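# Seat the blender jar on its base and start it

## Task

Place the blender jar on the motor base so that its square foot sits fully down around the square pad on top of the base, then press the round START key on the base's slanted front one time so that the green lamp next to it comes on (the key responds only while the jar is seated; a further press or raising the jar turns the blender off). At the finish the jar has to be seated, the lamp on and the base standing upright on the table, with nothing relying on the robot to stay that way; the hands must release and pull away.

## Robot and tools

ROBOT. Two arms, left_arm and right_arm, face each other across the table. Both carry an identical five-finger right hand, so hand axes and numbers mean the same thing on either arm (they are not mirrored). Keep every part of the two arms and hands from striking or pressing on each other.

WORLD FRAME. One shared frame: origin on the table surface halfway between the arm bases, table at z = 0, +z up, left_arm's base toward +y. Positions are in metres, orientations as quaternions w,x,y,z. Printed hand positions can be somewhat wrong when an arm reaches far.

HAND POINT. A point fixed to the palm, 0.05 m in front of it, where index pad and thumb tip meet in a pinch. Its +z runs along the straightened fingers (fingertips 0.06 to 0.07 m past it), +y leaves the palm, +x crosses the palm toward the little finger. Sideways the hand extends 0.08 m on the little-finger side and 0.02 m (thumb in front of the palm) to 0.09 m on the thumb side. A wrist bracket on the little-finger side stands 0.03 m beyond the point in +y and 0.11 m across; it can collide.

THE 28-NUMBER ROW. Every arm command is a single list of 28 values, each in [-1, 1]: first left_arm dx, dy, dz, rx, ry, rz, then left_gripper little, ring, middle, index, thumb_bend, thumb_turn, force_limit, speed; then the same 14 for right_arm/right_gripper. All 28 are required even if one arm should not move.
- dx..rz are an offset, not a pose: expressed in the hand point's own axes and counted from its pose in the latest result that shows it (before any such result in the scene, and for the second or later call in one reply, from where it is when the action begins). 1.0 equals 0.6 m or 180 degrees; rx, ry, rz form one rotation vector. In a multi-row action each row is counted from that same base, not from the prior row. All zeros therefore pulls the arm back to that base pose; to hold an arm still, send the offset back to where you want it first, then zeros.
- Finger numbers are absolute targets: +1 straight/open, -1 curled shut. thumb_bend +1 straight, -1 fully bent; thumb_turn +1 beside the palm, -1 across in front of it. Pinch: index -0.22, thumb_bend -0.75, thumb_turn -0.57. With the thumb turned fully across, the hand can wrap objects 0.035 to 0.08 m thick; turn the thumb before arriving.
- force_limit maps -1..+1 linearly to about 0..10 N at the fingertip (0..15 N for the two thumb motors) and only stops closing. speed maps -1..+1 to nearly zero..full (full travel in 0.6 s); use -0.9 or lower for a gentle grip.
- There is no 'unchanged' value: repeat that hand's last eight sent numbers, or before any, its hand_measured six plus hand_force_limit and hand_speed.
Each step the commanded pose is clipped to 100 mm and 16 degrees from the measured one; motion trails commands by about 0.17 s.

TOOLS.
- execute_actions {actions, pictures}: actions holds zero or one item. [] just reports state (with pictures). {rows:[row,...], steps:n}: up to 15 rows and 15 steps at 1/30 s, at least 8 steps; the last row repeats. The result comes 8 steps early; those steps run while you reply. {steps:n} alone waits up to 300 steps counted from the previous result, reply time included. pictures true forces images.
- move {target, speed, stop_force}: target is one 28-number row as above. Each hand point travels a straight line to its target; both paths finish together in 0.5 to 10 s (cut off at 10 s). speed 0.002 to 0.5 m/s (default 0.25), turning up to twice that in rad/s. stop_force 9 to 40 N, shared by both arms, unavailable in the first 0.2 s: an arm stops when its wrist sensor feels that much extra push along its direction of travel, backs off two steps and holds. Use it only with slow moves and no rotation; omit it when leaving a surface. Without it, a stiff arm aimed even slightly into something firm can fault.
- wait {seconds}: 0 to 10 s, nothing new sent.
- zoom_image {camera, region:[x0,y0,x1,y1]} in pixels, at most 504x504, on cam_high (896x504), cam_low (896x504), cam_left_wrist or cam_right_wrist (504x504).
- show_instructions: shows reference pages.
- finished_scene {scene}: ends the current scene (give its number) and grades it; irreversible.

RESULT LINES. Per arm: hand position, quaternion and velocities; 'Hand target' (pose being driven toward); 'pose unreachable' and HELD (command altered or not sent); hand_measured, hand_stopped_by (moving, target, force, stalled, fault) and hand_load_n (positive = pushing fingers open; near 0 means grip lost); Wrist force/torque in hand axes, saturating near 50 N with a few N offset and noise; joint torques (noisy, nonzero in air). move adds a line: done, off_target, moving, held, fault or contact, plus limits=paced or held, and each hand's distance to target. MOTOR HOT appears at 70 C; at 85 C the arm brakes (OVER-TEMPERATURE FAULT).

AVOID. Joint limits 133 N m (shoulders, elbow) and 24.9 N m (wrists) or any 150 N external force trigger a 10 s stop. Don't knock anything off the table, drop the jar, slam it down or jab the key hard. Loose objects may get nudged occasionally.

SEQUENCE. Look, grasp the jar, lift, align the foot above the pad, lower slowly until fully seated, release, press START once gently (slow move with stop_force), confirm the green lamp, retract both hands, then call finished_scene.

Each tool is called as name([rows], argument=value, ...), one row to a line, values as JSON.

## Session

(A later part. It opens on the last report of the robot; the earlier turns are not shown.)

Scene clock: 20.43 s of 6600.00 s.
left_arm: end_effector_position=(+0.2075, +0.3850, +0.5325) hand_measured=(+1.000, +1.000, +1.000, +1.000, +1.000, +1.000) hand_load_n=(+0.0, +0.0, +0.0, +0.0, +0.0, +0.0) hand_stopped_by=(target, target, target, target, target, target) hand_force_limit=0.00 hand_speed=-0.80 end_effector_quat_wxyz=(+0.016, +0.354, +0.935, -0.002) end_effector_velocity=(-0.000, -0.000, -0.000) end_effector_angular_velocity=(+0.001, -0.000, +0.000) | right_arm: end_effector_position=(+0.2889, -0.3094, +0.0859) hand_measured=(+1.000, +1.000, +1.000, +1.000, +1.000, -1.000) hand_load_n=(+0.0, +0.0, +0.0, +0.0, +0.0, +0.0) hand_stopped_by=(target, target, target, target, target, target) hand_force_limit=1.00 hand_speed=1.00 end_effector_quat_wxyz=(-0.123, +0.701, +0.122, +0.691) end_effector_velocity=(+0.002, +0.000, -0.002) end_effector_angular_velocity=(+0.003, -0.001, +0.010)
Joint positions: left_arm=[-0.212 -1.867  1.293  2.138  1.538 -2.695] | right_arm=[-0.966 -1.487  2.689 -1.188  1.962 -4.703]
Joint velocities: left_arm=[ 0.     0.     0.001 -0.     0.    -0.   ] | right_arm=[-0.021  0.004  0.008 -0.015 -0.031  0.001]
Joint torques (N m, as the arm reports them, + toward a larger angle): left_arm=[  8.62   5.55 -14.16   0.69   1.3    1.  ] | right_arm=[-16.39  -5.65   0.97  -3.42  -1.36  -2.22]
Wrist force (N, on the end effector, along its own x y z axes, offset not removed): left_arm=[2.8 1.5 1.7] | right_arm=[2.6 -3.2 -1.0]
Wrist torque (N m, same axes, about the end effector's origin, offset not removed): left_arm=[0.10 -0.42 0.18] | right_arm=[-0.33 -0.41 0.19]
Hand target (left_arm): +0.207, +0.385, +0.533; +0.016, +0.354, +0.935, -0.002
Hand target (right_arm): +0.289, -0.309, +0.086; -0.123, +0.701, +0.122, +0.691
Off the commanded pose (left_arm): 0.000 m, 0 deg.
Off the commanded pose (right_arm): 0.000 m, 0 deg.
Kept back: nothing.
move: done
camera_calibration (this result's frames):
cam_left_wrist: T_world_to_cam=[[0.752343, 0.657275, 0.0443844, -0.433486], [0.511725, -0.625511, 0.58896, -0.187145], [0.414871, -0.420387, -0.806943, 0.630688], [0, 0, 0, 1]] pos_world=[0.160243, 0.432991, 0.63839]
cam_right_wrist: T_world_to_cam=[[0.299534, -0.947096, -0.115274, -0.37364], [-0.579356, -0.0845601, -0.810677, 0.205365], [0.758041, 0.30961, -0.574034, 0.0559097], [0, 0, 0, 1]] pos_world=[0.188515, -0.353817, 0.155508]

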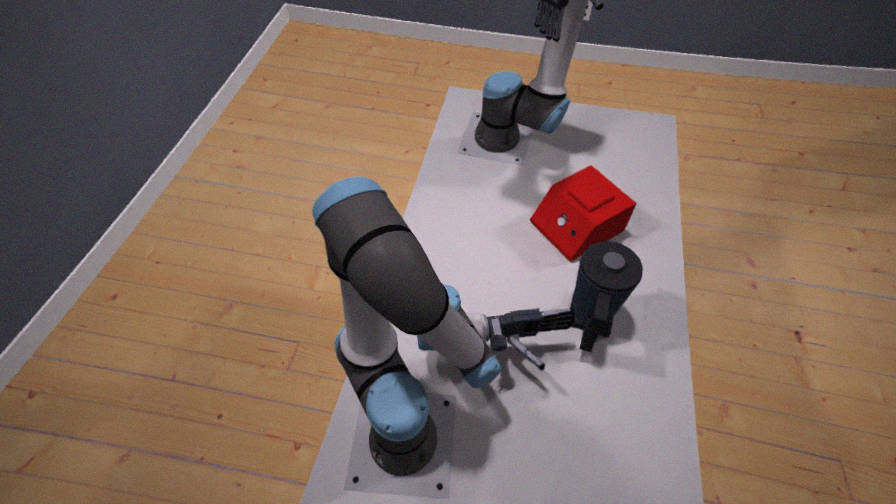

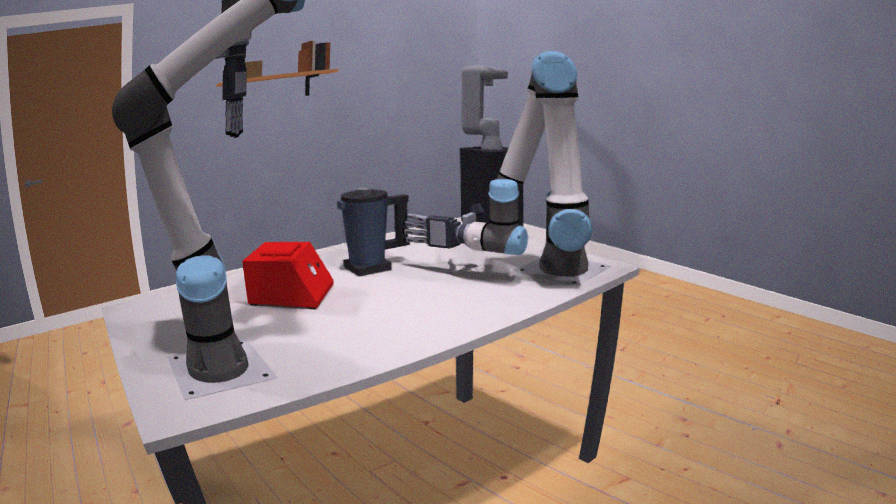

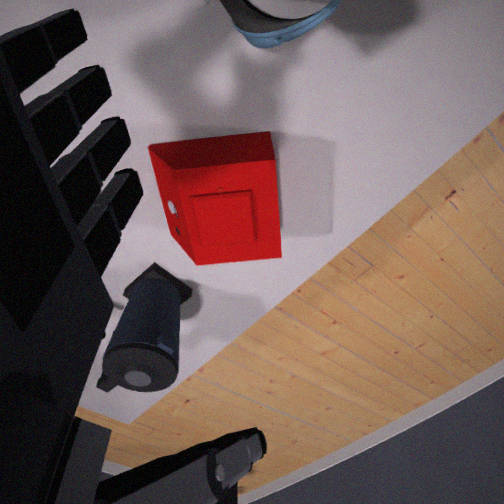

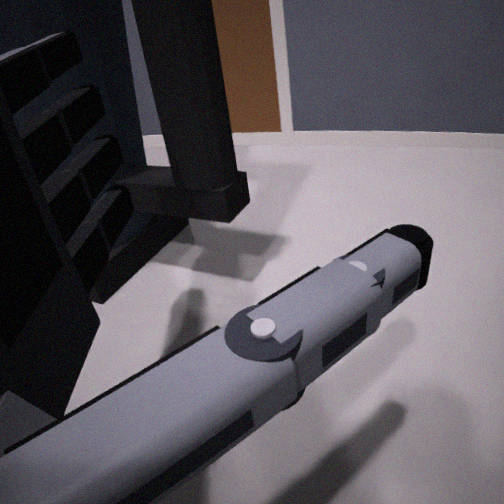

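move(target=[0,0,0,0,0,0,1,1,1,1,1,1,0,-0.8,0,0,0.12,0,-0.003,0,1,1,1,1,1,-1,1,1], speed=0.04, stop_force=10)

Scene clock: 23.17 s of 6600.00 s.
left_arm: end_effector_position=(+0.2075, +0.3850, +0.5325) hand_measured=(+1.000, +1.000, +1.000, +1.000, +1.000, +1.000) hand_load_n=(+0.0, +0.0, +0.0, +0.0, +0.0, +0.0) hand_stopped_by=(target, target, target, target, target, target) hand_force_limit=0.00 hand_speed=-0.80 end_effector_quat_wxyz=(+0.016, +0.354, +0.935, -0.002) end_effector_velocity=(+0.000, +0.000, -0.000) end_effector_angular_velocity=(-0.001, +0.000, -0.000) | right_arm: end_effector_position=(+0.3563, -0.2848, +0.0850) hand_measured=(+1.000, +1.000, +1.000, +1.000, +1.000, -1.000) hand_load_n=(+0.0, +0.0, +0.0, +0.0, +0.0, +0.0) hand_stopped_by=(target, target, target, target, target, target) hand_force_limit=1.00 hand_speed=1.00 end_effector_quat_wxyz=(-0.122, +0.705, +0.122, +0.688) end_effector_velocity=(+0.002, +0.001, -0.000) end_effector_angular_velocity=(+0.003, +0.001, +0.000)
Joint positions: left_arm=[-0.212 -1.867  1.293  2.138  1.538 -2.695] | right_arm=[-1.082 -1.396  2.556 -1.136  1.845 -4.702]
Joint velocities: left_arm=[-0.    -0.001  0.001 -0.    -0.    -0.   ] | right_arm=[-0.002  0.003 -0.005  0.001 -0.003  0.003]
Joint torques (N m, as the arm reports them, + toward a larger angle): left_arm=[  7.99   3.39 -13.82   0.54   1.54   0.94] | right_arm=[-16.58 -11.94 -15.78  -0.14  -1.54   2.23]
Wrist force (N, on the end effector, along its own x y z axes, offset not removed): left_arm=[2.4 4.7 0.9] | right_arm=[3.9 -1.8 -0.3]
Wrist torque (N m, same axes, about the end effector's origin, offset not removed): left_arm=[0.63 -0.26 0.18] | right_arm=[-0.07 -0.69 0.20]
Hand target (left_arm): +0.207, +0.385, +0.533; +0.016, +0.354, +0.935, -0.002
Hand target (right_arm): +0.357, -0.285, +0.085; -0.122, +0.705, +0.122, +0.688
Off the commanded pose (left_arm): 0.000 m, 0 deg.
Off the commanded pose (right_arm): 0.000 m, 0 deg.
Kept back: nothing.
move: done
camera_calibration (this result's frames):
cam_left_wrist: T_world_to_cam=[[0.752343, 0.657275, 0.0443844, -0.433486], [0.511725, -0.625511, 0.58896, -0.187146], [0.414872, -0.420387, -0.806943, 0.630688], [0, 0, 0, 1]] pos_world=[0.160243, 0.432991, 0.63839]
cam_right_wrist: T_world_to_cam=[[0.298533, -0.94744, -0.115046, -0.370453], [-0.586576, -0.0870526, -0.805202, 0.247133], [0.752866, 0.307862, -0.581733, -0.00137175], [0, 0, 0, 1]] pos_world=[0.256588, -0.329047, 0.155575]

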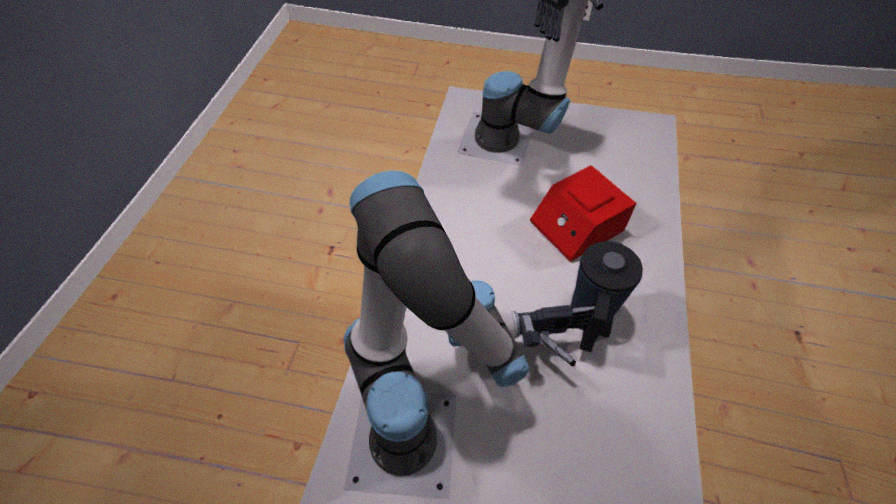

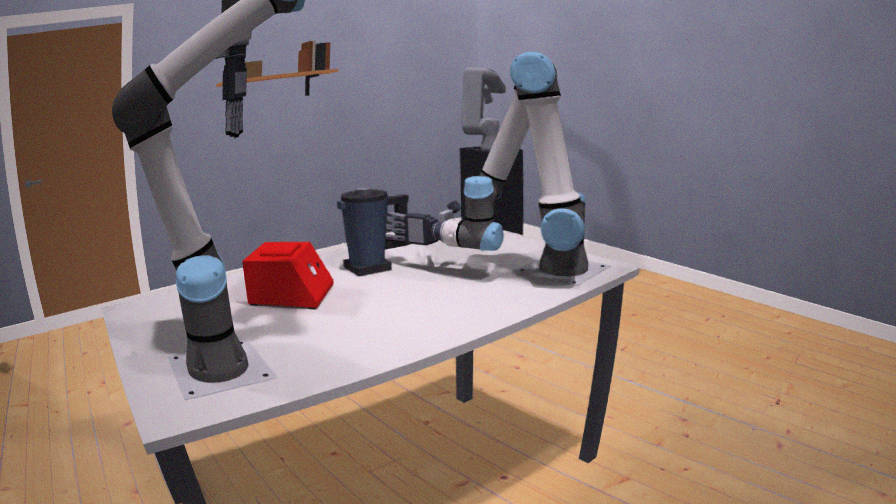

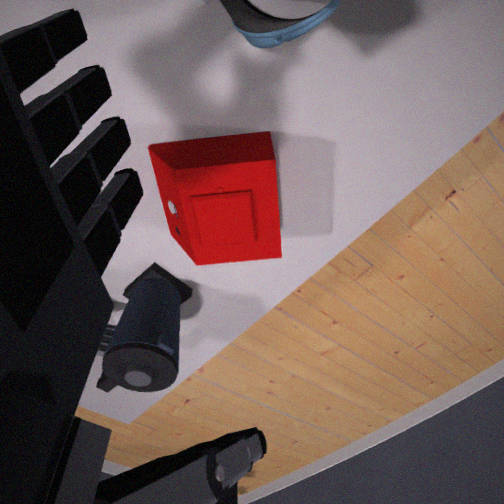

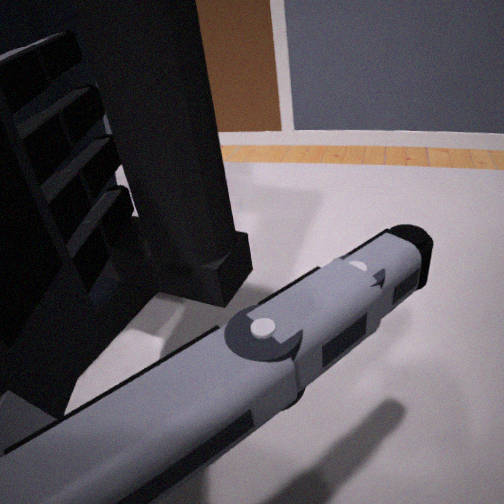

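move(target=[0,0,0,0,0,0,1,1,1,1,1,1,0,-0.8,0.004,0,0.085,0,0.008,0,1,1,1,1,1,-1,1,1], speed=0.03, stop_force=10)

execute_actions([
  {"rows":[[0,0,0,0,0,0,1,1,1,1,1,1,0,-0.8,0,0,0,0,0,0,-1,-1,-1,-1,1,-1,1,-0.5]],"steps":15},
])

wait(seconds=2)

Scene clock: 25.60 s of 6600.00 s.
left_arm: end_effector_position=(+0.2075, +0.3850, +0.5325) hand_measured=(+1.000, +1.000, +1.000, +1.000, +1.000, +1.000) hand_load_n=(+0.0, +0.0, +0.0, +0.0, +0.0, +0.0) hand_stopped_by=(target, target, target, target, target, target) hand_force_limit=0.00 hand_speed=-0.80 end_effector_quat_wxyz=(+0.016, +0.354, +0.935, -0.002) end_effector_velocity=(-0.000, -0.001, -0.000) end_effector_angular_velocity=(+0.001, -0.001, -0.000) | right_arm: end_effector_position=(+0.4041, -0.2674, +0.0862) hand_measured=(+1.000, +1.000, +1.000, +1.000, +1.000, -1.000) hand_load_n=(-1.0, +0.0, +0.0, +0.0, +0.0, +0.0) hand_stopped_by=(target, target, target, target, target, target) hand_force_limit=1.00 hand_speed=1.00 end_effector_quat_wxyz=(-0.124, +0.696, +0.121, +0.697) end_effector_velocity=(+0.001, +0.001, -0.000) end_effector_angular_velocity=(+0.001, +0.000, +0.002)
Joint positions: left_arm=[-0.212 -1.867  1.293  2.138  1.538 -2.695] | right_arm=[-1.132 -1.315  2.459 -1.146  1.796 -4.709]
Joint velocities: left_arm=[-0.     0.002  0.    -0.001 -0.    -0.   ] | right_arm=[-0.001  0.004 -0.004  0.    -0.003  0.001]
Joint torques (N m, as the arm reports them, + toward a larger angle): left_arm=[  8.12   5.69 -14.05   0.42   1.39   1.08] | right_arm=[-14.44 -15.34 -15.48  -3.64  -2.16  -2.11]
Wrist force (N, on the end effector, along its own x y z axes, offset not removed): left_arm=[3.7 3.0 0.5] | right_arm=[3.6 1.2 -1.4]
Wrist torque (N m, same axes, about the end effector's origin, offset not removed): left_arm=[0.36 -0.55 0.34] | right_arm=[0.16 -0.47 0.36]
Hand target (left_arm): +0.207, +0.385, +0.533; +0.016, +0.354, +0.935, -0.002
Hand target (right_arm): +0.404, -0.267, +0.086; -0.124, +0.696, +0.121, +0.697
Off the commanded pose (left_arm): 0.000 m, 0 deg.
Off the commanded pose (right_arm): 0.000 m, 0 deg.
Kept back: nothing.
move: done
camera_calibration (this result's frames):
cam_left_wrist: T_world_to_cam=[[0.752343, 0.657275, 0.0443845, -0.433486], [0.511725, -0.625511, 0.58896, -0.187145], [0.414871, -0.420387, -0.806943, 0.630688], [0, 0, 0, 1]] pos_world=[0.160243, 0.432991, 0.63839]
cam_right_wrist: T_world_to_cam=[[0.301145, -0.946474, -0.116181, -0.368802], [-0.567527, -0.0799835, -0.81946, 0.273067], [0.766306, 0.312712, -0.561237, -0.0478681], [0, 0, 0, 1]] pos_world=[0.302717, -0.312251, 0.154054]

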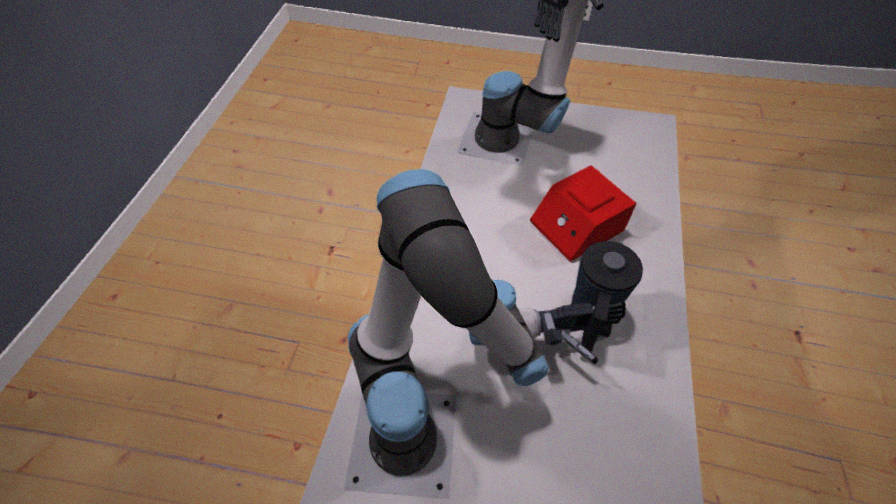

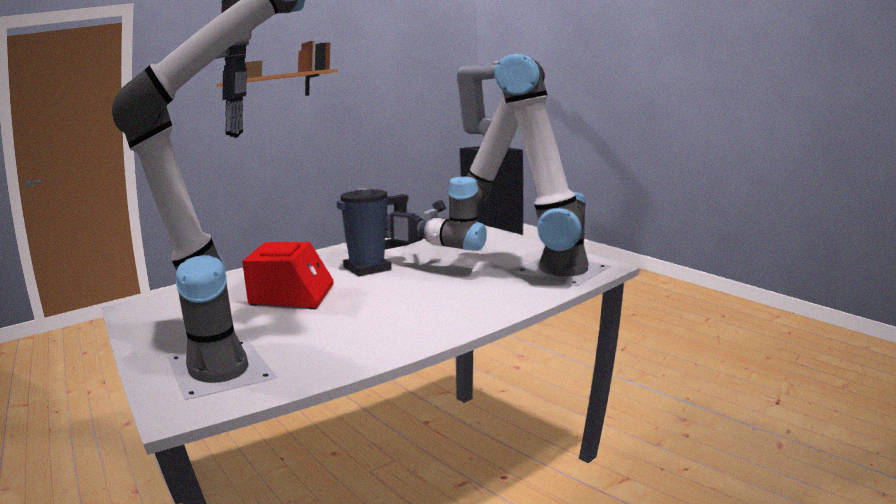

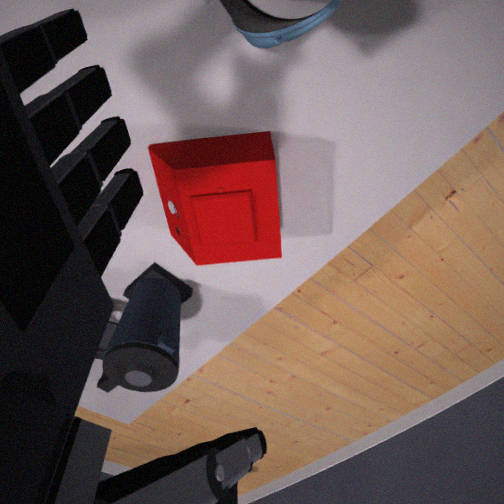

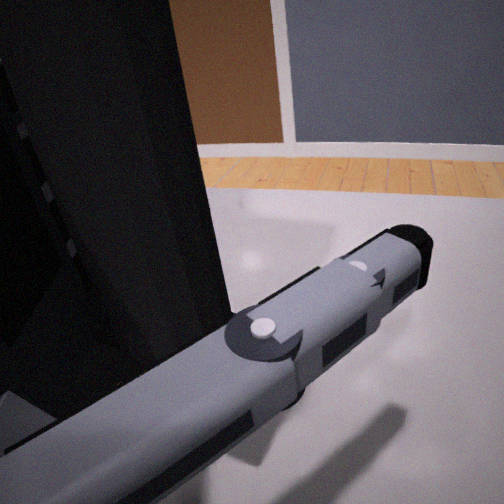

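Scene clock: 25.83 s of 6600.00 s.
left_arm: end_effector_position=(+0.2075, +0.3850, +0.5325) hand_measured=(+1.000, +1.000, +1.000, +1.000, +1.000, +1.000) hand_load_n=(+0.0, +0.0, +0.0, +0.0, +0.0, +0.0) hand_stopped_by=(target, target, target, target, target, target) hand_force_limit=0.00 hand_speed=-0.80 end_effector_quat_wxyz=(+0.016, +0.354, +0.935, -0.002) end_effector_velocity=(-0.000, -0.000, +0.000) end_effector_angular_velocity=(+0.001, -0.000, +0.000) | right_arm: end_effector_position=(+0.4042, -0.2674, +0.0862) hand_measured=(+0.892, +0.892, +0.892, +0.892, +1.000, -1.000) hand_load_n=(+0.0, +0.0, +0.0, +0.0, +0.0, +0.0) hand_stopped_by=(moving, moving, moving, moving, target, target) hand_force_limit=1.00 hand_speed=-0.50 end_effector_quat_wxyz=(-0.124, +0.696, +0.121, +0.697) end_effector_velocity=(+0.000, -0.000, +0.000) end_effector_angular_velocity=(+0.000, -0.000, -0.001)
Joint positions: left_arm=[-0.212 -1.867  1.293  2.138  1.538 -2.695] | right_arm=[-1.132 -1.315  2.459 -1.146  1.796 -4.709]
Joint velocities: left_arm=[-0.     0.001 -0.001  0.001 -0.    -0.   ] | right_arm=[-0.001 -0.001  0.     0.     0.     0.   ]
Joint torques (N m, as the arm reports them, + toward a larger angle): left_arm=[  6.82   5.21 -13.7    0.46   1.35   0.94] | right_arm=[-11.98 -25.53  -6.48  -3.17  -0.4   -2.03]
Wrist force (N, on the end effector, along its own x y z axes, offset not removed): left_arm=[3.7 2.6 1.9] | right_arm=[2.5 0.4 -0.8]
Wrist torque (N m, same axes, about the end effector's origin, offset not removed): left_arm=[0.24 -0.45 0.22] | right_arm=[0.32 -0.40 0.21]
Steps of this call (steps 1 to 7: the first 7 steps of this action). Readings (end_effector_position | what the end effector reports):
1: left_arm (+0.2075, +0.3850, +0.5325) | right_arm (+0.4042, -0.2674, +0.0862) | left_arm hand_measured=(+1.000, +1.000, +1.000, +1.000, +1.000, +1.000) hand_load_n=(+0.0, +0.0, +0.0, +0.0, +0.0, +0.0) hand_stopped_by=(target, target, target, target, target, target) hand_force_limit=0.00 hand_speed=-0.80 | right_arm hand_measured=(+1.000, +1.000, +1.000, +1.000, +1.000, -1.000) hand_load_n=(-1.0, +0.0, +0.0, +0.0, +0.0, +0.0) hand_stopped_by=(moving, moving, moving, moving, target, target) hand_force_limit=1.00 hand_speed=-0.50
2: left_arm (+0.2075, +0.3850, +0.5325) | right_arm (+0.4042, -0.2674, +0.0862) | left_arm hand_measured=(+1.000, +1.000, +1.000, +1.000, +1.000, +1.000) hand_load_n=(+0.0, +0.0, +0.0, +0.0, +0.0, +0.0) hand_stopped_by=(target, target, target, target, target, target) hand_force_limit=0.00 hand_speed=-0.80 | right_arm hand_measured=(+1.000, +1.000, +1.000, +1.000, +1.000, -1.000) hand_load_n=(-0.5, +0.0, +0.0, +0.0, +0.0, +0.0) hand_stopped_by=(moving, moving, moving, moving, target, target) hand_force_limit=1.00 hand_speed=-0.50
4: left_arm (+0.2075, +0.3850, +0.5325) | right_arm (+0.4042, -0.2674, +0.0862) | left_arm hand_measured=(+1.000, +1.000, +1.000, +1.000, +1.000, +1.000) hand_load_n=(+0.0, +0.0, +0.0, +0.0, +0.0, +0.0) hand_stopped_by=(target, target, target, target, target, target) hand_force_limit=0.00 hand_speed=-0.80 | right_arm hand_measured=(+0.974, +0.974, +0.974, +0.974, +1.000, -1.000) hand_load_n=(+0.0, +0.0, +0.0, +0.0, +0.0, +0.0) hand_stopped_by=(moving, moving, moving, moving, target, target) hand_force_limit=1.00 hand_speed=-0.50
7: the state above

Scene clock: 28.10 s of 6600.00 s.
left_arm: end_effector_position=(+0.2075, +0.3850, +0.5325) hand_measured=(+1.000, +1.000, +1.000, +1.000, +1.000, +1.000) hand_load_n=(+0.0, +0.0, +0.0, +0.0, +0.0, +0.0) hand_stopped_by=(target, target, target, target, target, target) hand_force_limit=0.00 hand_speed=-0.80 end_effector_quat_wxyz=(+0.016, +0.354, +0.935, -0.002) end_effector_velocity=(-0.000, -0.001, +0.000) end_effector_angular_velocity=(-0.002, +0.000, -0.000) | right_arm: end_effector_position=(+0.4041, -0.2675, +0.0862) hand_measured=(-0.742, -0.714, -0.716, -0.716, +1.000, -1.000) hand_load_n=(+4.0, +0.0, +0.0, +0.0, +0.0, +0.0) hand_stopped_by=(force, force, force, force, target, target) hand_force_limit=1.00 hand_speed=-0.50 end_effector_quat_wxyz=(-0.124, +0.696, +0.121, +0.697) end_effector_velocity=(+0.000, -0.000, +0.000) end_effector_angular_velocity=(+0.001, -0.001, -0.001)
Joint positions: left_arm=[-0.212 -1.867  1.293  2.138  1.538 -2.695] | right_arm=[-1.132 -1.315  2.459 -1.146  1.796 -4.709]
Joint velocities: left_arm=[-0.     0.001 -0.002 -0.001 -0.    -0.   ] | right_arm=[-0.    -0.    -0.001 -0.001  0.001  0.   ]
Joint torques (N m, as the arm reports them, + toward a larger angle): left_arm=[  8.16   5.05 -12.88   0.63   1.52   0.92] | right_arm=[ 14.71 -29.48  -3.68  -2.3    0.76   0.45]
Wrist force (N, on the end effector, along its own x y z axes, offset not removed): left_arm=[2.1 2.8 1.4] | right_arm=[2.4 0.1 -0.9]
Wrist torque (N m, same axes, about the end effector's origin, offset not removed): left_arm=[0.34 -0.27 0.13] | right_arm=[0.18 -0.43 0.28]
Hand target (left_arm): +0.207, +0.385, +0.533; +0.016, +0.354, +0.935, -0.002
Hand target (right_arm): +0.404, -0.267, +0.086; -0.124, +0.696, +0.121, +0.697
Off the commanded pose (left_arm): 0.000 m, 0 deg.
Off the commanded pose (right_arm): 0.000 m, 0 deg.
Kept back: nothing.
Steps of this call (steps 1 to 8: the last 8 steps of your previous action; steps 9 to 68: nothing new was sent). Readings (end_effector_position | what the end effector reports):
1: left_arm (+0.2075, +0.3850, +0.5325) | right_arm (+0.4042, -0.2674, +0.0862) | left_arm hand_measured=(+1.000, +1.000, +1.000, +1.000, +1.000, +1.000) hand_load_n=(+0.0, +0.0, +0.0, +0.0, +0.0, +0.0) hand_stopped_by=(target, target, target, target, target, target) hand_force_limit=0.00 hand_speed=-0.80 | right_arm hand_measured=(+0.864, +0.864, +0.864, +0.864, +1.000, -1.000) hand_load_n=(+0.0, +0.0, +0.0, +0.0, +0.0, +0.0) hand_stopped_by=(moving, moving, moving, moving, target, target) hand_force_limit=1.00 hand_speed=-0.50
2: left_arm (+0.2075, +0.3850, +0.5325) | right_arm (+0.4042, -0.2674, +0.0862) | left_arm hand_measured=(+1.000, +1.000, +1.000, +1.000, +1.000, +1.000) hand_load_n=(+0.0, +0.0, +0.0, +0.0, +0.0, +0.0) hand_stopped_by=(target, target, target, target, target, target) hand_force_limit=0.00 hand_speed=-0.80 | right_arm hand_measured=(+0.836, +0.836, +0.836, +0.836, +1.000, -1.000) hand_load_n=(+0.0, +0.0, +0.0, +0.0, +0.0, +0.0) hand_stopped_by=(moving, moving, moving, moving, target, target) hand_force_limit=1.00 hand_speed=-0.50
4: left_arm (+0.2075, +0.3850, +0.5325) | right_arm (+0.4042, -0.2674, +0.0862) | left_arm hand_measured=(+1.000, +1.000, +1.000, +1.000, +1.000, +1.000) hand_load_n=(+0.0, +0.0, +0.0, +0.0, +0.0, +0.0) hand_stopped_by=(target, target, target, target, target, target) hand_force_limit=0.00 hand_speed=-0.80 | right_arm hand_measured=(+0.780, +0.780, +0.780, +0.780, +1.000, -1.000) hand_load_n=(+0.0, +0.0, +0.0, +0.0, +0.0, +0.0) hand_stopped_by=(moving, moving, moving, moving, target, target) hand_force_limit=1.00 hand_speed=-0.50
8: left_arm (+0.2075, +0.3850, +0.5325) | right_arm (+0.4041, -0.2674, +0.0862) | left_arm hand_measured=(+1.000, +1.000, +1.000, +1.000, +1.000, +1.000) hand_load_n=(+0.0, +0.0, +0.0, +0.0, +0.0, +0.0) hand_stopped_by=(target, target, target, target, target, target) hand_force_limit=0.00 hand_speed=-0.80 | right_arm hand_measured=(+0.670, +0.670, +0.670, +0.670, +1.000, -1.000) hand_load_n=(+0.0, +0.0, +0.0, +0.0, +0.0, +0.0) hand_stopped_by=(moving, moving, moving, moving, target, target) hand_force_limit=1.00 hand_speed=-0.50
68: the state above
camera_calibration (this result's frames):
cam_left_wrist: T_world_to_cam=[[0.752343, 0.657275, 0.0443844, -0.433486], [0.511725, -0.625511, 0.58896, -0.187146], [0.414871, -0.420387, -0.806943, 0.630688], [0, 0, 0, 1]] pos_world=[0.160243, 0.432991, 0.63839]
cam_right_wrist: T_world_to_cam=[[0.301091, -0.946495, -0.116154, -0.368817], [-0.567566, -0.0799885, -0.819433, 0.273069], [0.766298, 0.312649, -0.561282, -0.0478808], [0, 0, 0, 1]] pos_world=[0.302723, -0.312271, 0.154047]

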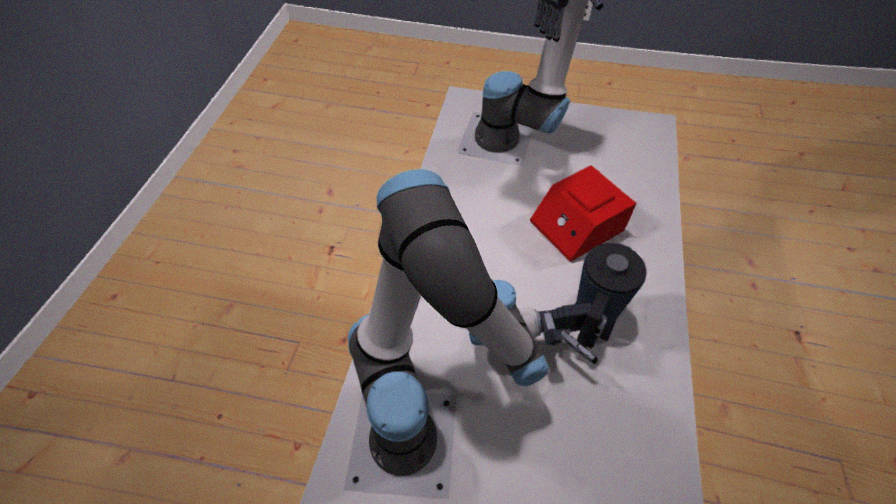

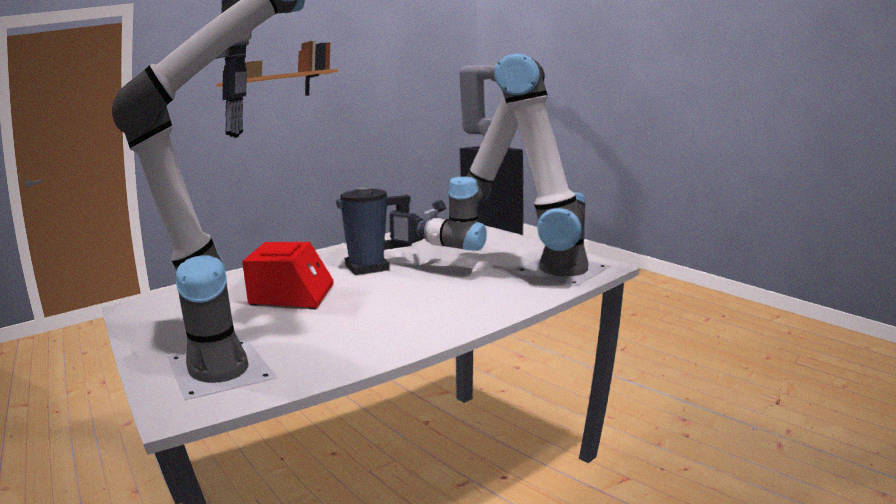

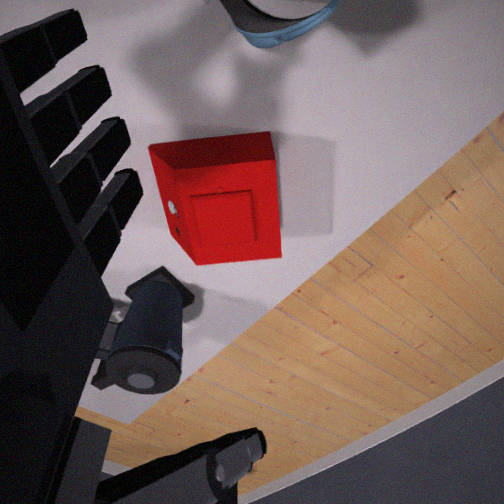

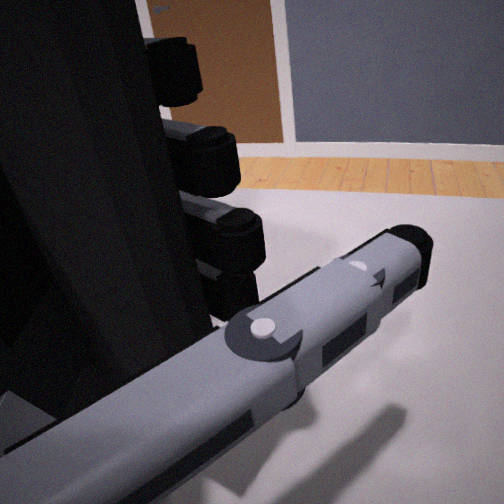

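move(target=[0,0,0,0,0,0,1,1,1,1,1,1,0,-0.8,0,0,0,0,0,0,-0.985,-0.985,-0.985,-0.985,1,-1,1,-0.7])

move(target=[0,0,0,0,0,0,1,1,1,1,1,1,0,-0.8,0,0,0,0,0,0,-1,-1,-1,-1,1,-1,1,-0.7])

move(target=[0,0,0,0,0,0,1,1,1,1,1,1,0,-0.8,0,0,0,0,0,0,-0.985,-0.985,-0.985,-0.985,1,-1,1,-0.7])

Scene clock: 29.20 s of 6600.00 s.
left_arm: end_effector_position=(+0.2075, +0.3850, +0.5325) hand_measured=(+1.000, +1.000, +1.000, +1.000, +1.000, +1.000) hand_load_n=(+0.0, +0.0, +0.0, +0.0, +0.0, +0.0) hand_stopped_by=(target, target, target, target, target, target) hand_force_limit=0.00 hand_speed=-0.80 end_effector_quat_wxyz=(+0.016, +0.354, +0.935, -0.002) end_effector_velocity=(+0.000, +0.001, +0.000) end_effector_angular_velocity=(-0.001, +0.000, +0.001) | right_arm: end_effector_position=(+0.4041, -0.2674, +0.0862) hand_measured=(-0.772, -0.776, -0.778, -0.778, +1.000, -1.000) hand_load_n=(+0.0, +0.0, +0.0, +1.0, +0.0, +0.0) hand_stopped_by=(force, force, force, force, target, target) hand_force_limit=1.00 hand_speed=-0.70 end_effector_quat_wxyz=(-0.124, +0.696, +0.121, +0.697) end_effector_velocity=(-0.000, +0.000, +0.000) end_effector_angular_velocity=(-0.001, -0.001, -0.000)
Joint positions: left_arm=[-0.212 -1.867  1.293  2.138  1.538 -2.695] | right_arm=[-1.132 -1.315  2.459 -1.146  1.796 -4.709]
Joint velocities: left_arm=[ 0.001 -0.002 -0.     0.001  0.    -0.   ] | right_arm=[ 0.001 -0.     0.    -0.     0.001 -0.001]
Joint torques (N m, as the arm reports them, + toward a larger angle): left_arm=[  7.62   5.61 -13.45   0.48   1.29   1.18] | right_arm=[  4.98 -30.34  -4.44  -1.08   0.97   1.01]
Wrist force (N, on the end effector, along its own x y z axes, offset not removed): left_arm=[2.1 2.8 2.3] | right_arm=[4.0 -2.1 0.0]
Wrist torque (N m, same axes, about the end effector's origin, offset not removed): left_arm=[0.24 -0.35 0.22] | right_arm=[-0.09 -0.55 -0.01]
Hand target (left_arm): +0.207, +0.385, +0.533; +0.016, +0.354, +0.935, -0.002
Hand target (right_arm): +0.404, -0.267, +0.086; -0.124, +0.696, +0.121, +0.697
Off the commanded pose (left_arm): 0.000 m, 0 deg.
Off the commanded pose (right_arm): 0.000 m, 0 deg.
Kept back: nothing.
move: done
camera_calibration (this result's frames):
cam_left_wrist: T_world_to_cam=[[0.752343, 0.657275, 0.0443842, -0.433486], [0.511725, -0.625511, 0.58896, -0.187146], [0.414871, -0.420387, -0.806943, 0.630688], [0, 0, 0, 1]] pos_world=[0.160243, 0.432991, 0.63839]
cam_right_wrist: T_world_to_cam=[[0.301167, -0.946469, -0.116168, -0.3688], [-0.567522, -0.080006, -0.819462, 0.273053], [0.766301, 0.312723, -0.561237, -0.0478581], [0, 0, 0, 1]] pos_world=[0.302708, -0.312246, 0.154054]

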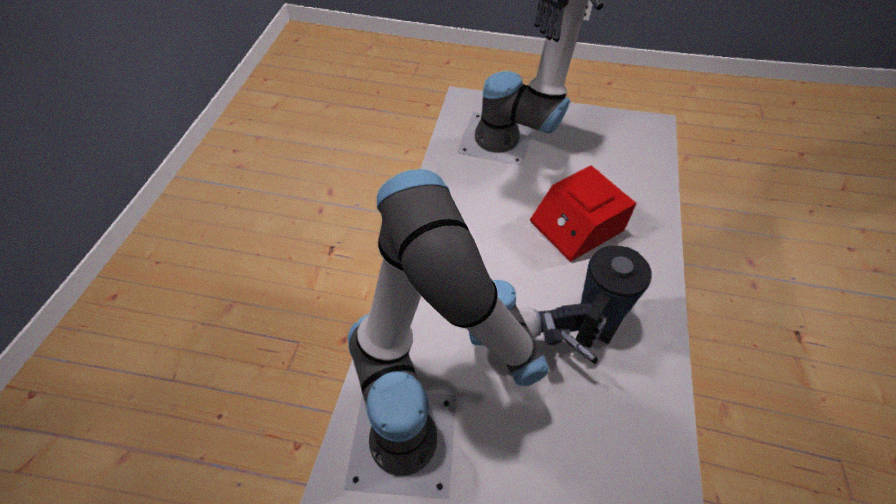

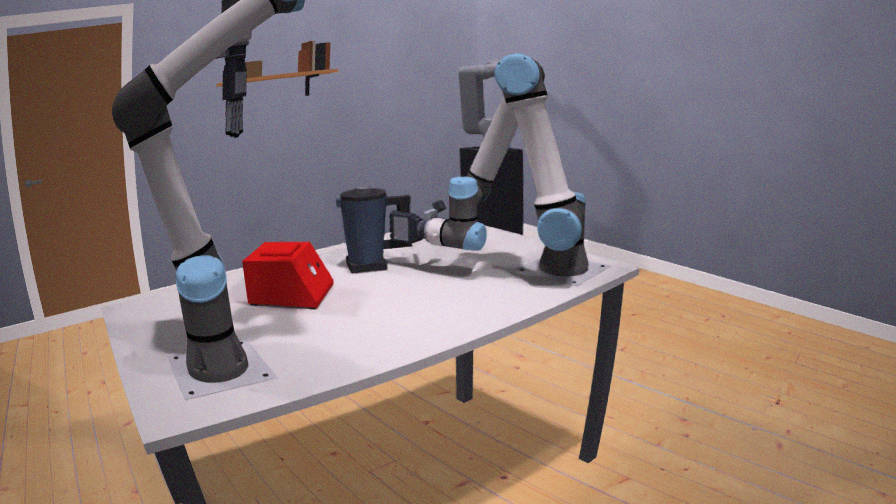

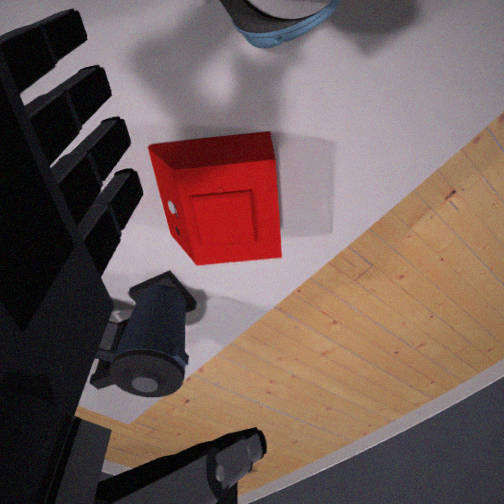

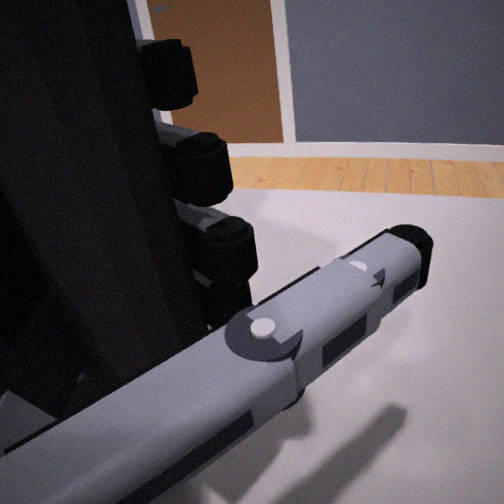

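Scene clock: 29.70 s of 6600.00 s.
left_arm: end_effector_position=(+0.2075, +0.3850, +0.5325) hand_measured=(+1.000, +1.000, +1.000, +1.000, +1.000, +1.000) hand_load_n=(+0.0, +0.0, +0.0, +0.0, +0.0, +0.0) hand_stopped_by=(target, target, target, target, target, target) hand_force_limit=0.00 hand_speed=-0.80 end_effector_quat_wxyz=(+0.016, +0.354, +0.935, -0.002) end_effector_velocity=(-0.000, -0.000, -0.001) end_effector_angular_velocity=(+0.001, -0.000, -0.001) | right_arm: end_effector_position=(+0.4041, -0.2674, +0.0862) hand_measured=(-0.832, -0.818, -0.820, -0.820, +1.000, -1.000) hand_load_n=(+10.5, +9.5, +10.0, +10.0, +0.0, +0.0) hand_stopped_by=(force, force, force, force, target, target) hand_force_limit=1.00 hand_speed=-0.70 end_effector_quat_wxyz=(-0.124, +0.696, +0.121, +0.697) end_effector_velocity=(-0.001, -0.001, -0.001) end_effector_angular_velocity=(-0.001, +0.001, -0.000)
Joint positions: left_arm=[-0.212 -1.867  1.293  2.138  1.538 -2.695] | right_arm=[-1.132 -1.315  2.459 -1.146  1.796 -4.709]
Joint velocities: left_arm=[-0.001 -0.     0.003 -0.001 -0.    -0.   ] | right_arm=[-0.    -0.     0.002  0.    -0.    -0.   ]
Joint torques (N m, as the arm reports them, + toward a larger angle): left_arm=[  8.23   5.02 -13.78   0.43   1.48   0.92] | right_arm=[  6.   -29.1   -4.42  -0.76   0.8    1.  ]
Wrist force (N, on the end effector, along its own x y z axes, offset not removed): left_arm=[3.7 3.2 0.1] | right_arm=[2.0 -1.5 -0.9]
Wrist torque (N m, same axes, about the end effector's origin, offset not removed): left_arm=[0.49 -0.48 0.34] | right_arm=[0.22 -0.50 -0.23]
Hand target (left_arm): +0.207, +0.385, +0.533; +0.016, +0.354, +0.935, -0.002
Hand target (right_arm): +0.404, -0.267, +0.086; -0.124, +0.696, +0.121, +0.697
Off the commanded pose (left_arm): 0.000 m, 0 deg.
Off the commanded pose (right_arm): 0.000 m, 0 deg.
Kept back: nothing.
move: done
camera_calibration (this result's frames):
cam_left_wrist: T_world_to_cam=[[0.752343, 0.657275, 0.0443845, -0.433486], [0.511725, -0.625511, 0.58896, -0.187145], [0.414872, -0.420387, -0.806943, 0.630688], [0, 0, 0, 1]] pos_world=[0.160243, 0.432991, 0.63839]
cam_right_wrist: T_world_to_cam=[[0.301167, -0.946469, -0.116168, -0.3688], [-0.567522, -0.080006, -0.819462, 0.273054], [0.766301, 0.312723, -0.561237, -0.0478582], [0, 0, 0, 1]] pos_world=[0.302708, -0.312246, 0.154054]

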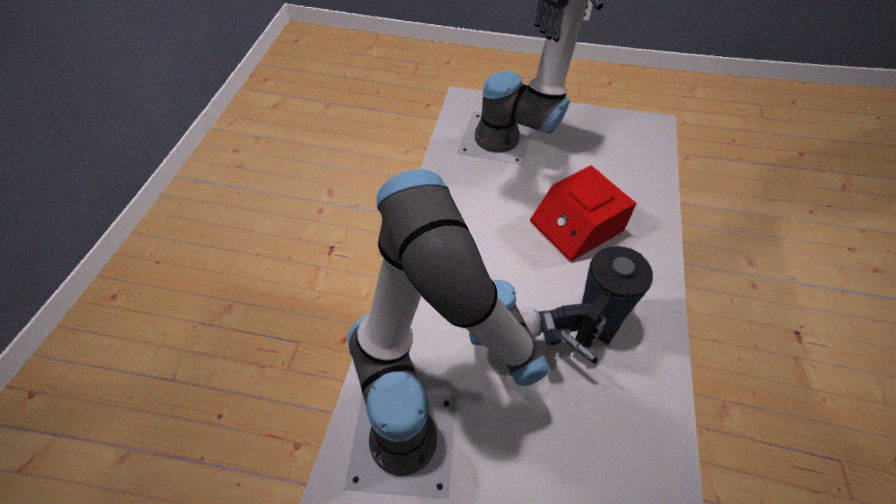

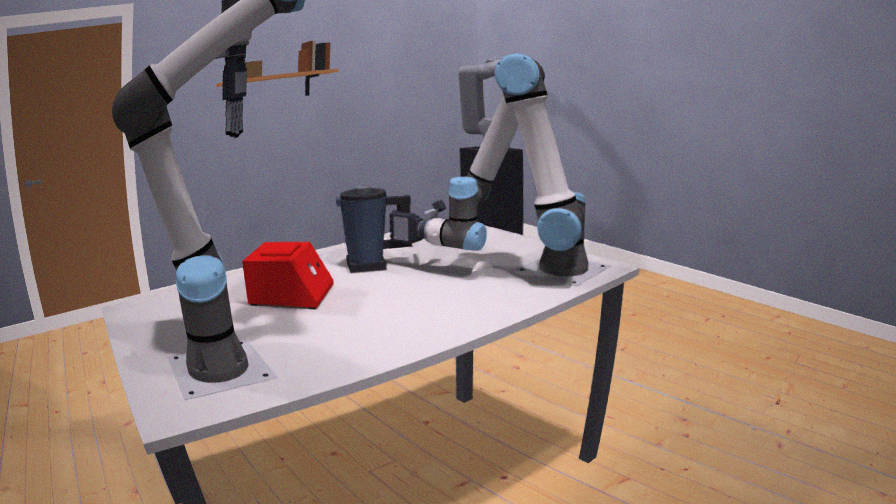

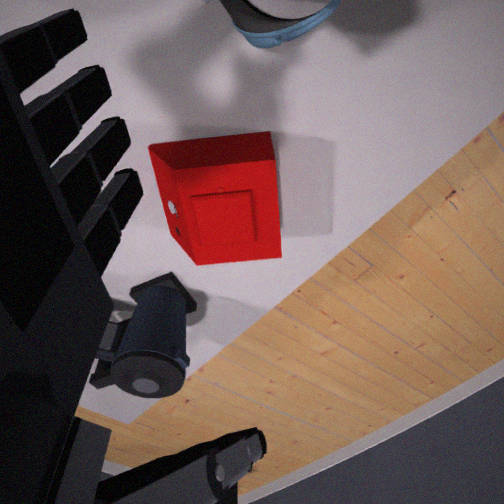

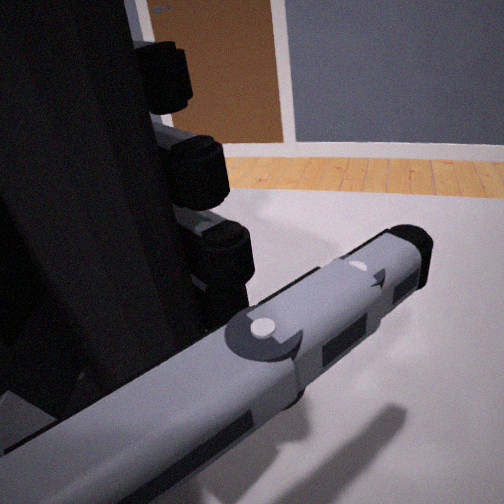

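Scene clock: 30.20 s of 6600.00 s.
left_arm: end_effector_position=(+0.2075, +0.3850, +0.5325) hand_measured=(+1.000, +1.000, +1.000, +1.000, +1.000, +1.000) hand_load_n=(+0.0, +0.0, +0.0, +0.0, +0.0, +0.0) hand_stopped_by=(target, target, target, target, target, target) hand_force_limit=0.00 hand_speed=-0.80 end_effector_quat_wxyz=(+0.016, +0.354, +0.935, -0.002) end_effector_velocity=(+0.000, +0.000, -0.000) end_effector_angular_velocity=(+0.002, -0.001, -0.000) | right_arm: end_effector_position=(+0.4041, -0.2674, +0.0862) hand_measured=(-0.832, -0.820, -0.822, -0.820, +1.000, -1.000) hand_load_n=(+10.5, +10.0, +11.0, +10.0, +0.0, +0.0) hand_stopped_by=(force, force, force, force, target, target) hand_force_limit=1.00 hand_speed=-0.70 end_effector_quat_wxyz=(-0.124, +0.696, +0.121, +0.697) end_effector_velocity=(+0.001, +0.001, +0.001) end_effector_angular_velocity=(+0.001, -0.002, +0.000)
Joint positions: left_arm=[-0.212 -1.867  1.293  2.138  1.538 -2.695] | right_arm=[-1.132 -1.315  2.459 -1.146  1.796 -4.709]
Joint velocities: left_arm=[ 0.001 -0.     0.001  0.001 -0.     0.001] | right_arm=[-0.    -0.    -0.002  0.    -0.    -0.001]
Joint torques (N m, as the arm reports them, + toward a larger angle): left_arm=[  7.81   4.93 -14.03   0.33   1.33   1.2 ] | right_arm=[  5.87 -30.48  -3.73  -0.87   0.72   0.92]
Wrist force (N, on the end effector, along its own x y z axes, offset not removed): left_arm=[2.7 2.6 1.9] | right_arm=[1.7 -1.1 -2.0]
Wrist torque (N m, same axes, about the end effector's origin, offset not removed): left_arm=[0.32 -0.36 0.23] | right_arm=[0.27 -0.36 -0.21]
Hand target (left_arm): +0.207, +0.385, +0.533; +0.016, +0.354, +0.935, -0.002
Hand target (right_arm): +0.404, -0.267, +0.086; -0.124, +0.696, +0.121, +0.697
Off the commanded pose (left_arm): 0.000 m, 0 deg.
Off the commanded pose (right_arm): 0.000 m, 0 deg.
Kept back: nothing.
move: done
camera_calibration (this result's frames):
cam_left_wrist: T_world_to_cam=[[0.752343, 0.657275, 0.0443845, -0.433486], [0.511725, -0.625511, 0.58896, -0.187145], [0.414871, -0.420387, -0.806943, 0.630688], [0, 0, 0, 1]] pos_world=[0.160243, 0.432991, 0.63839]
cam_right_wrist: T_world_to_cam=[[0.301167, -0.946469, -0.116168, -0.3688], [-0.567522, -0.0800061, -0.819462, 0.273053], [0.766301, 0.312723, -0.561237, -0.0478581], [0, 0, 0, 1]] pos_world=[0.302708, -0.312246, 0.154054]

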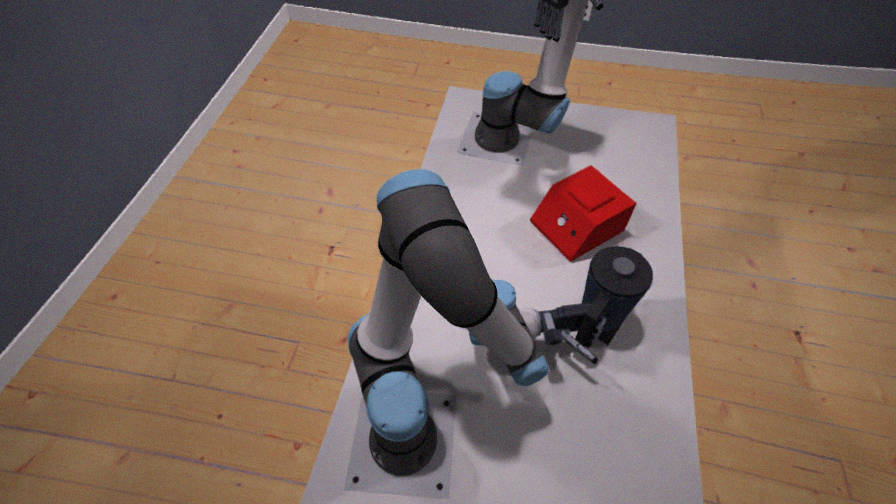

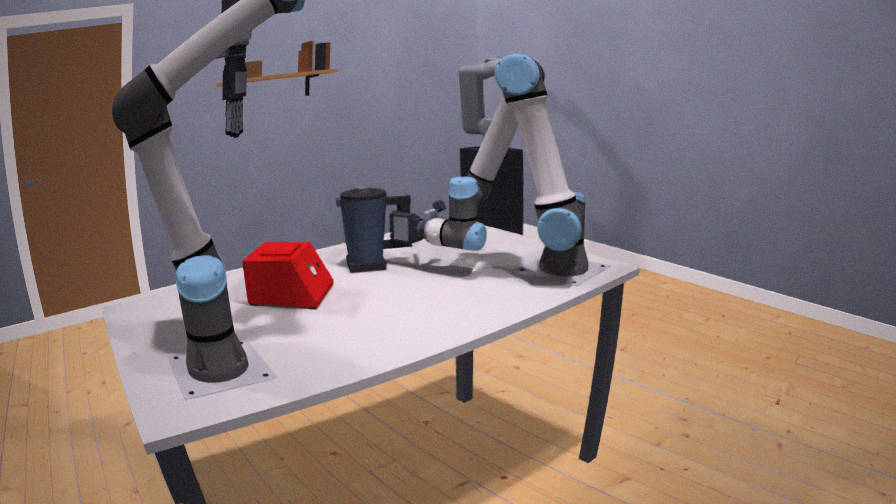

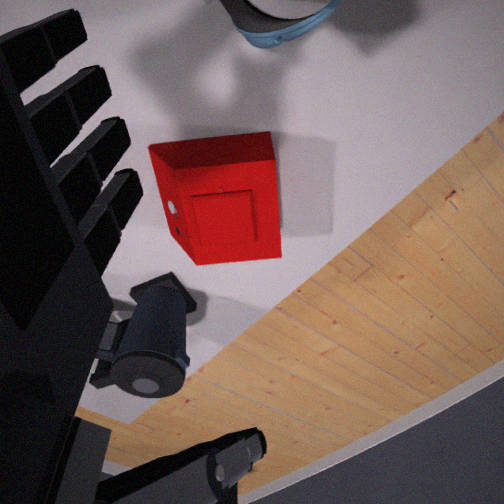

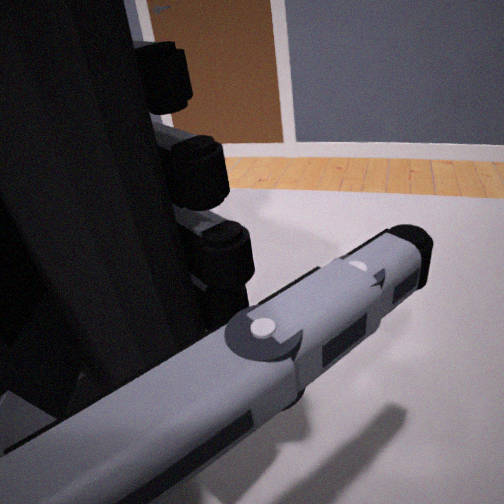

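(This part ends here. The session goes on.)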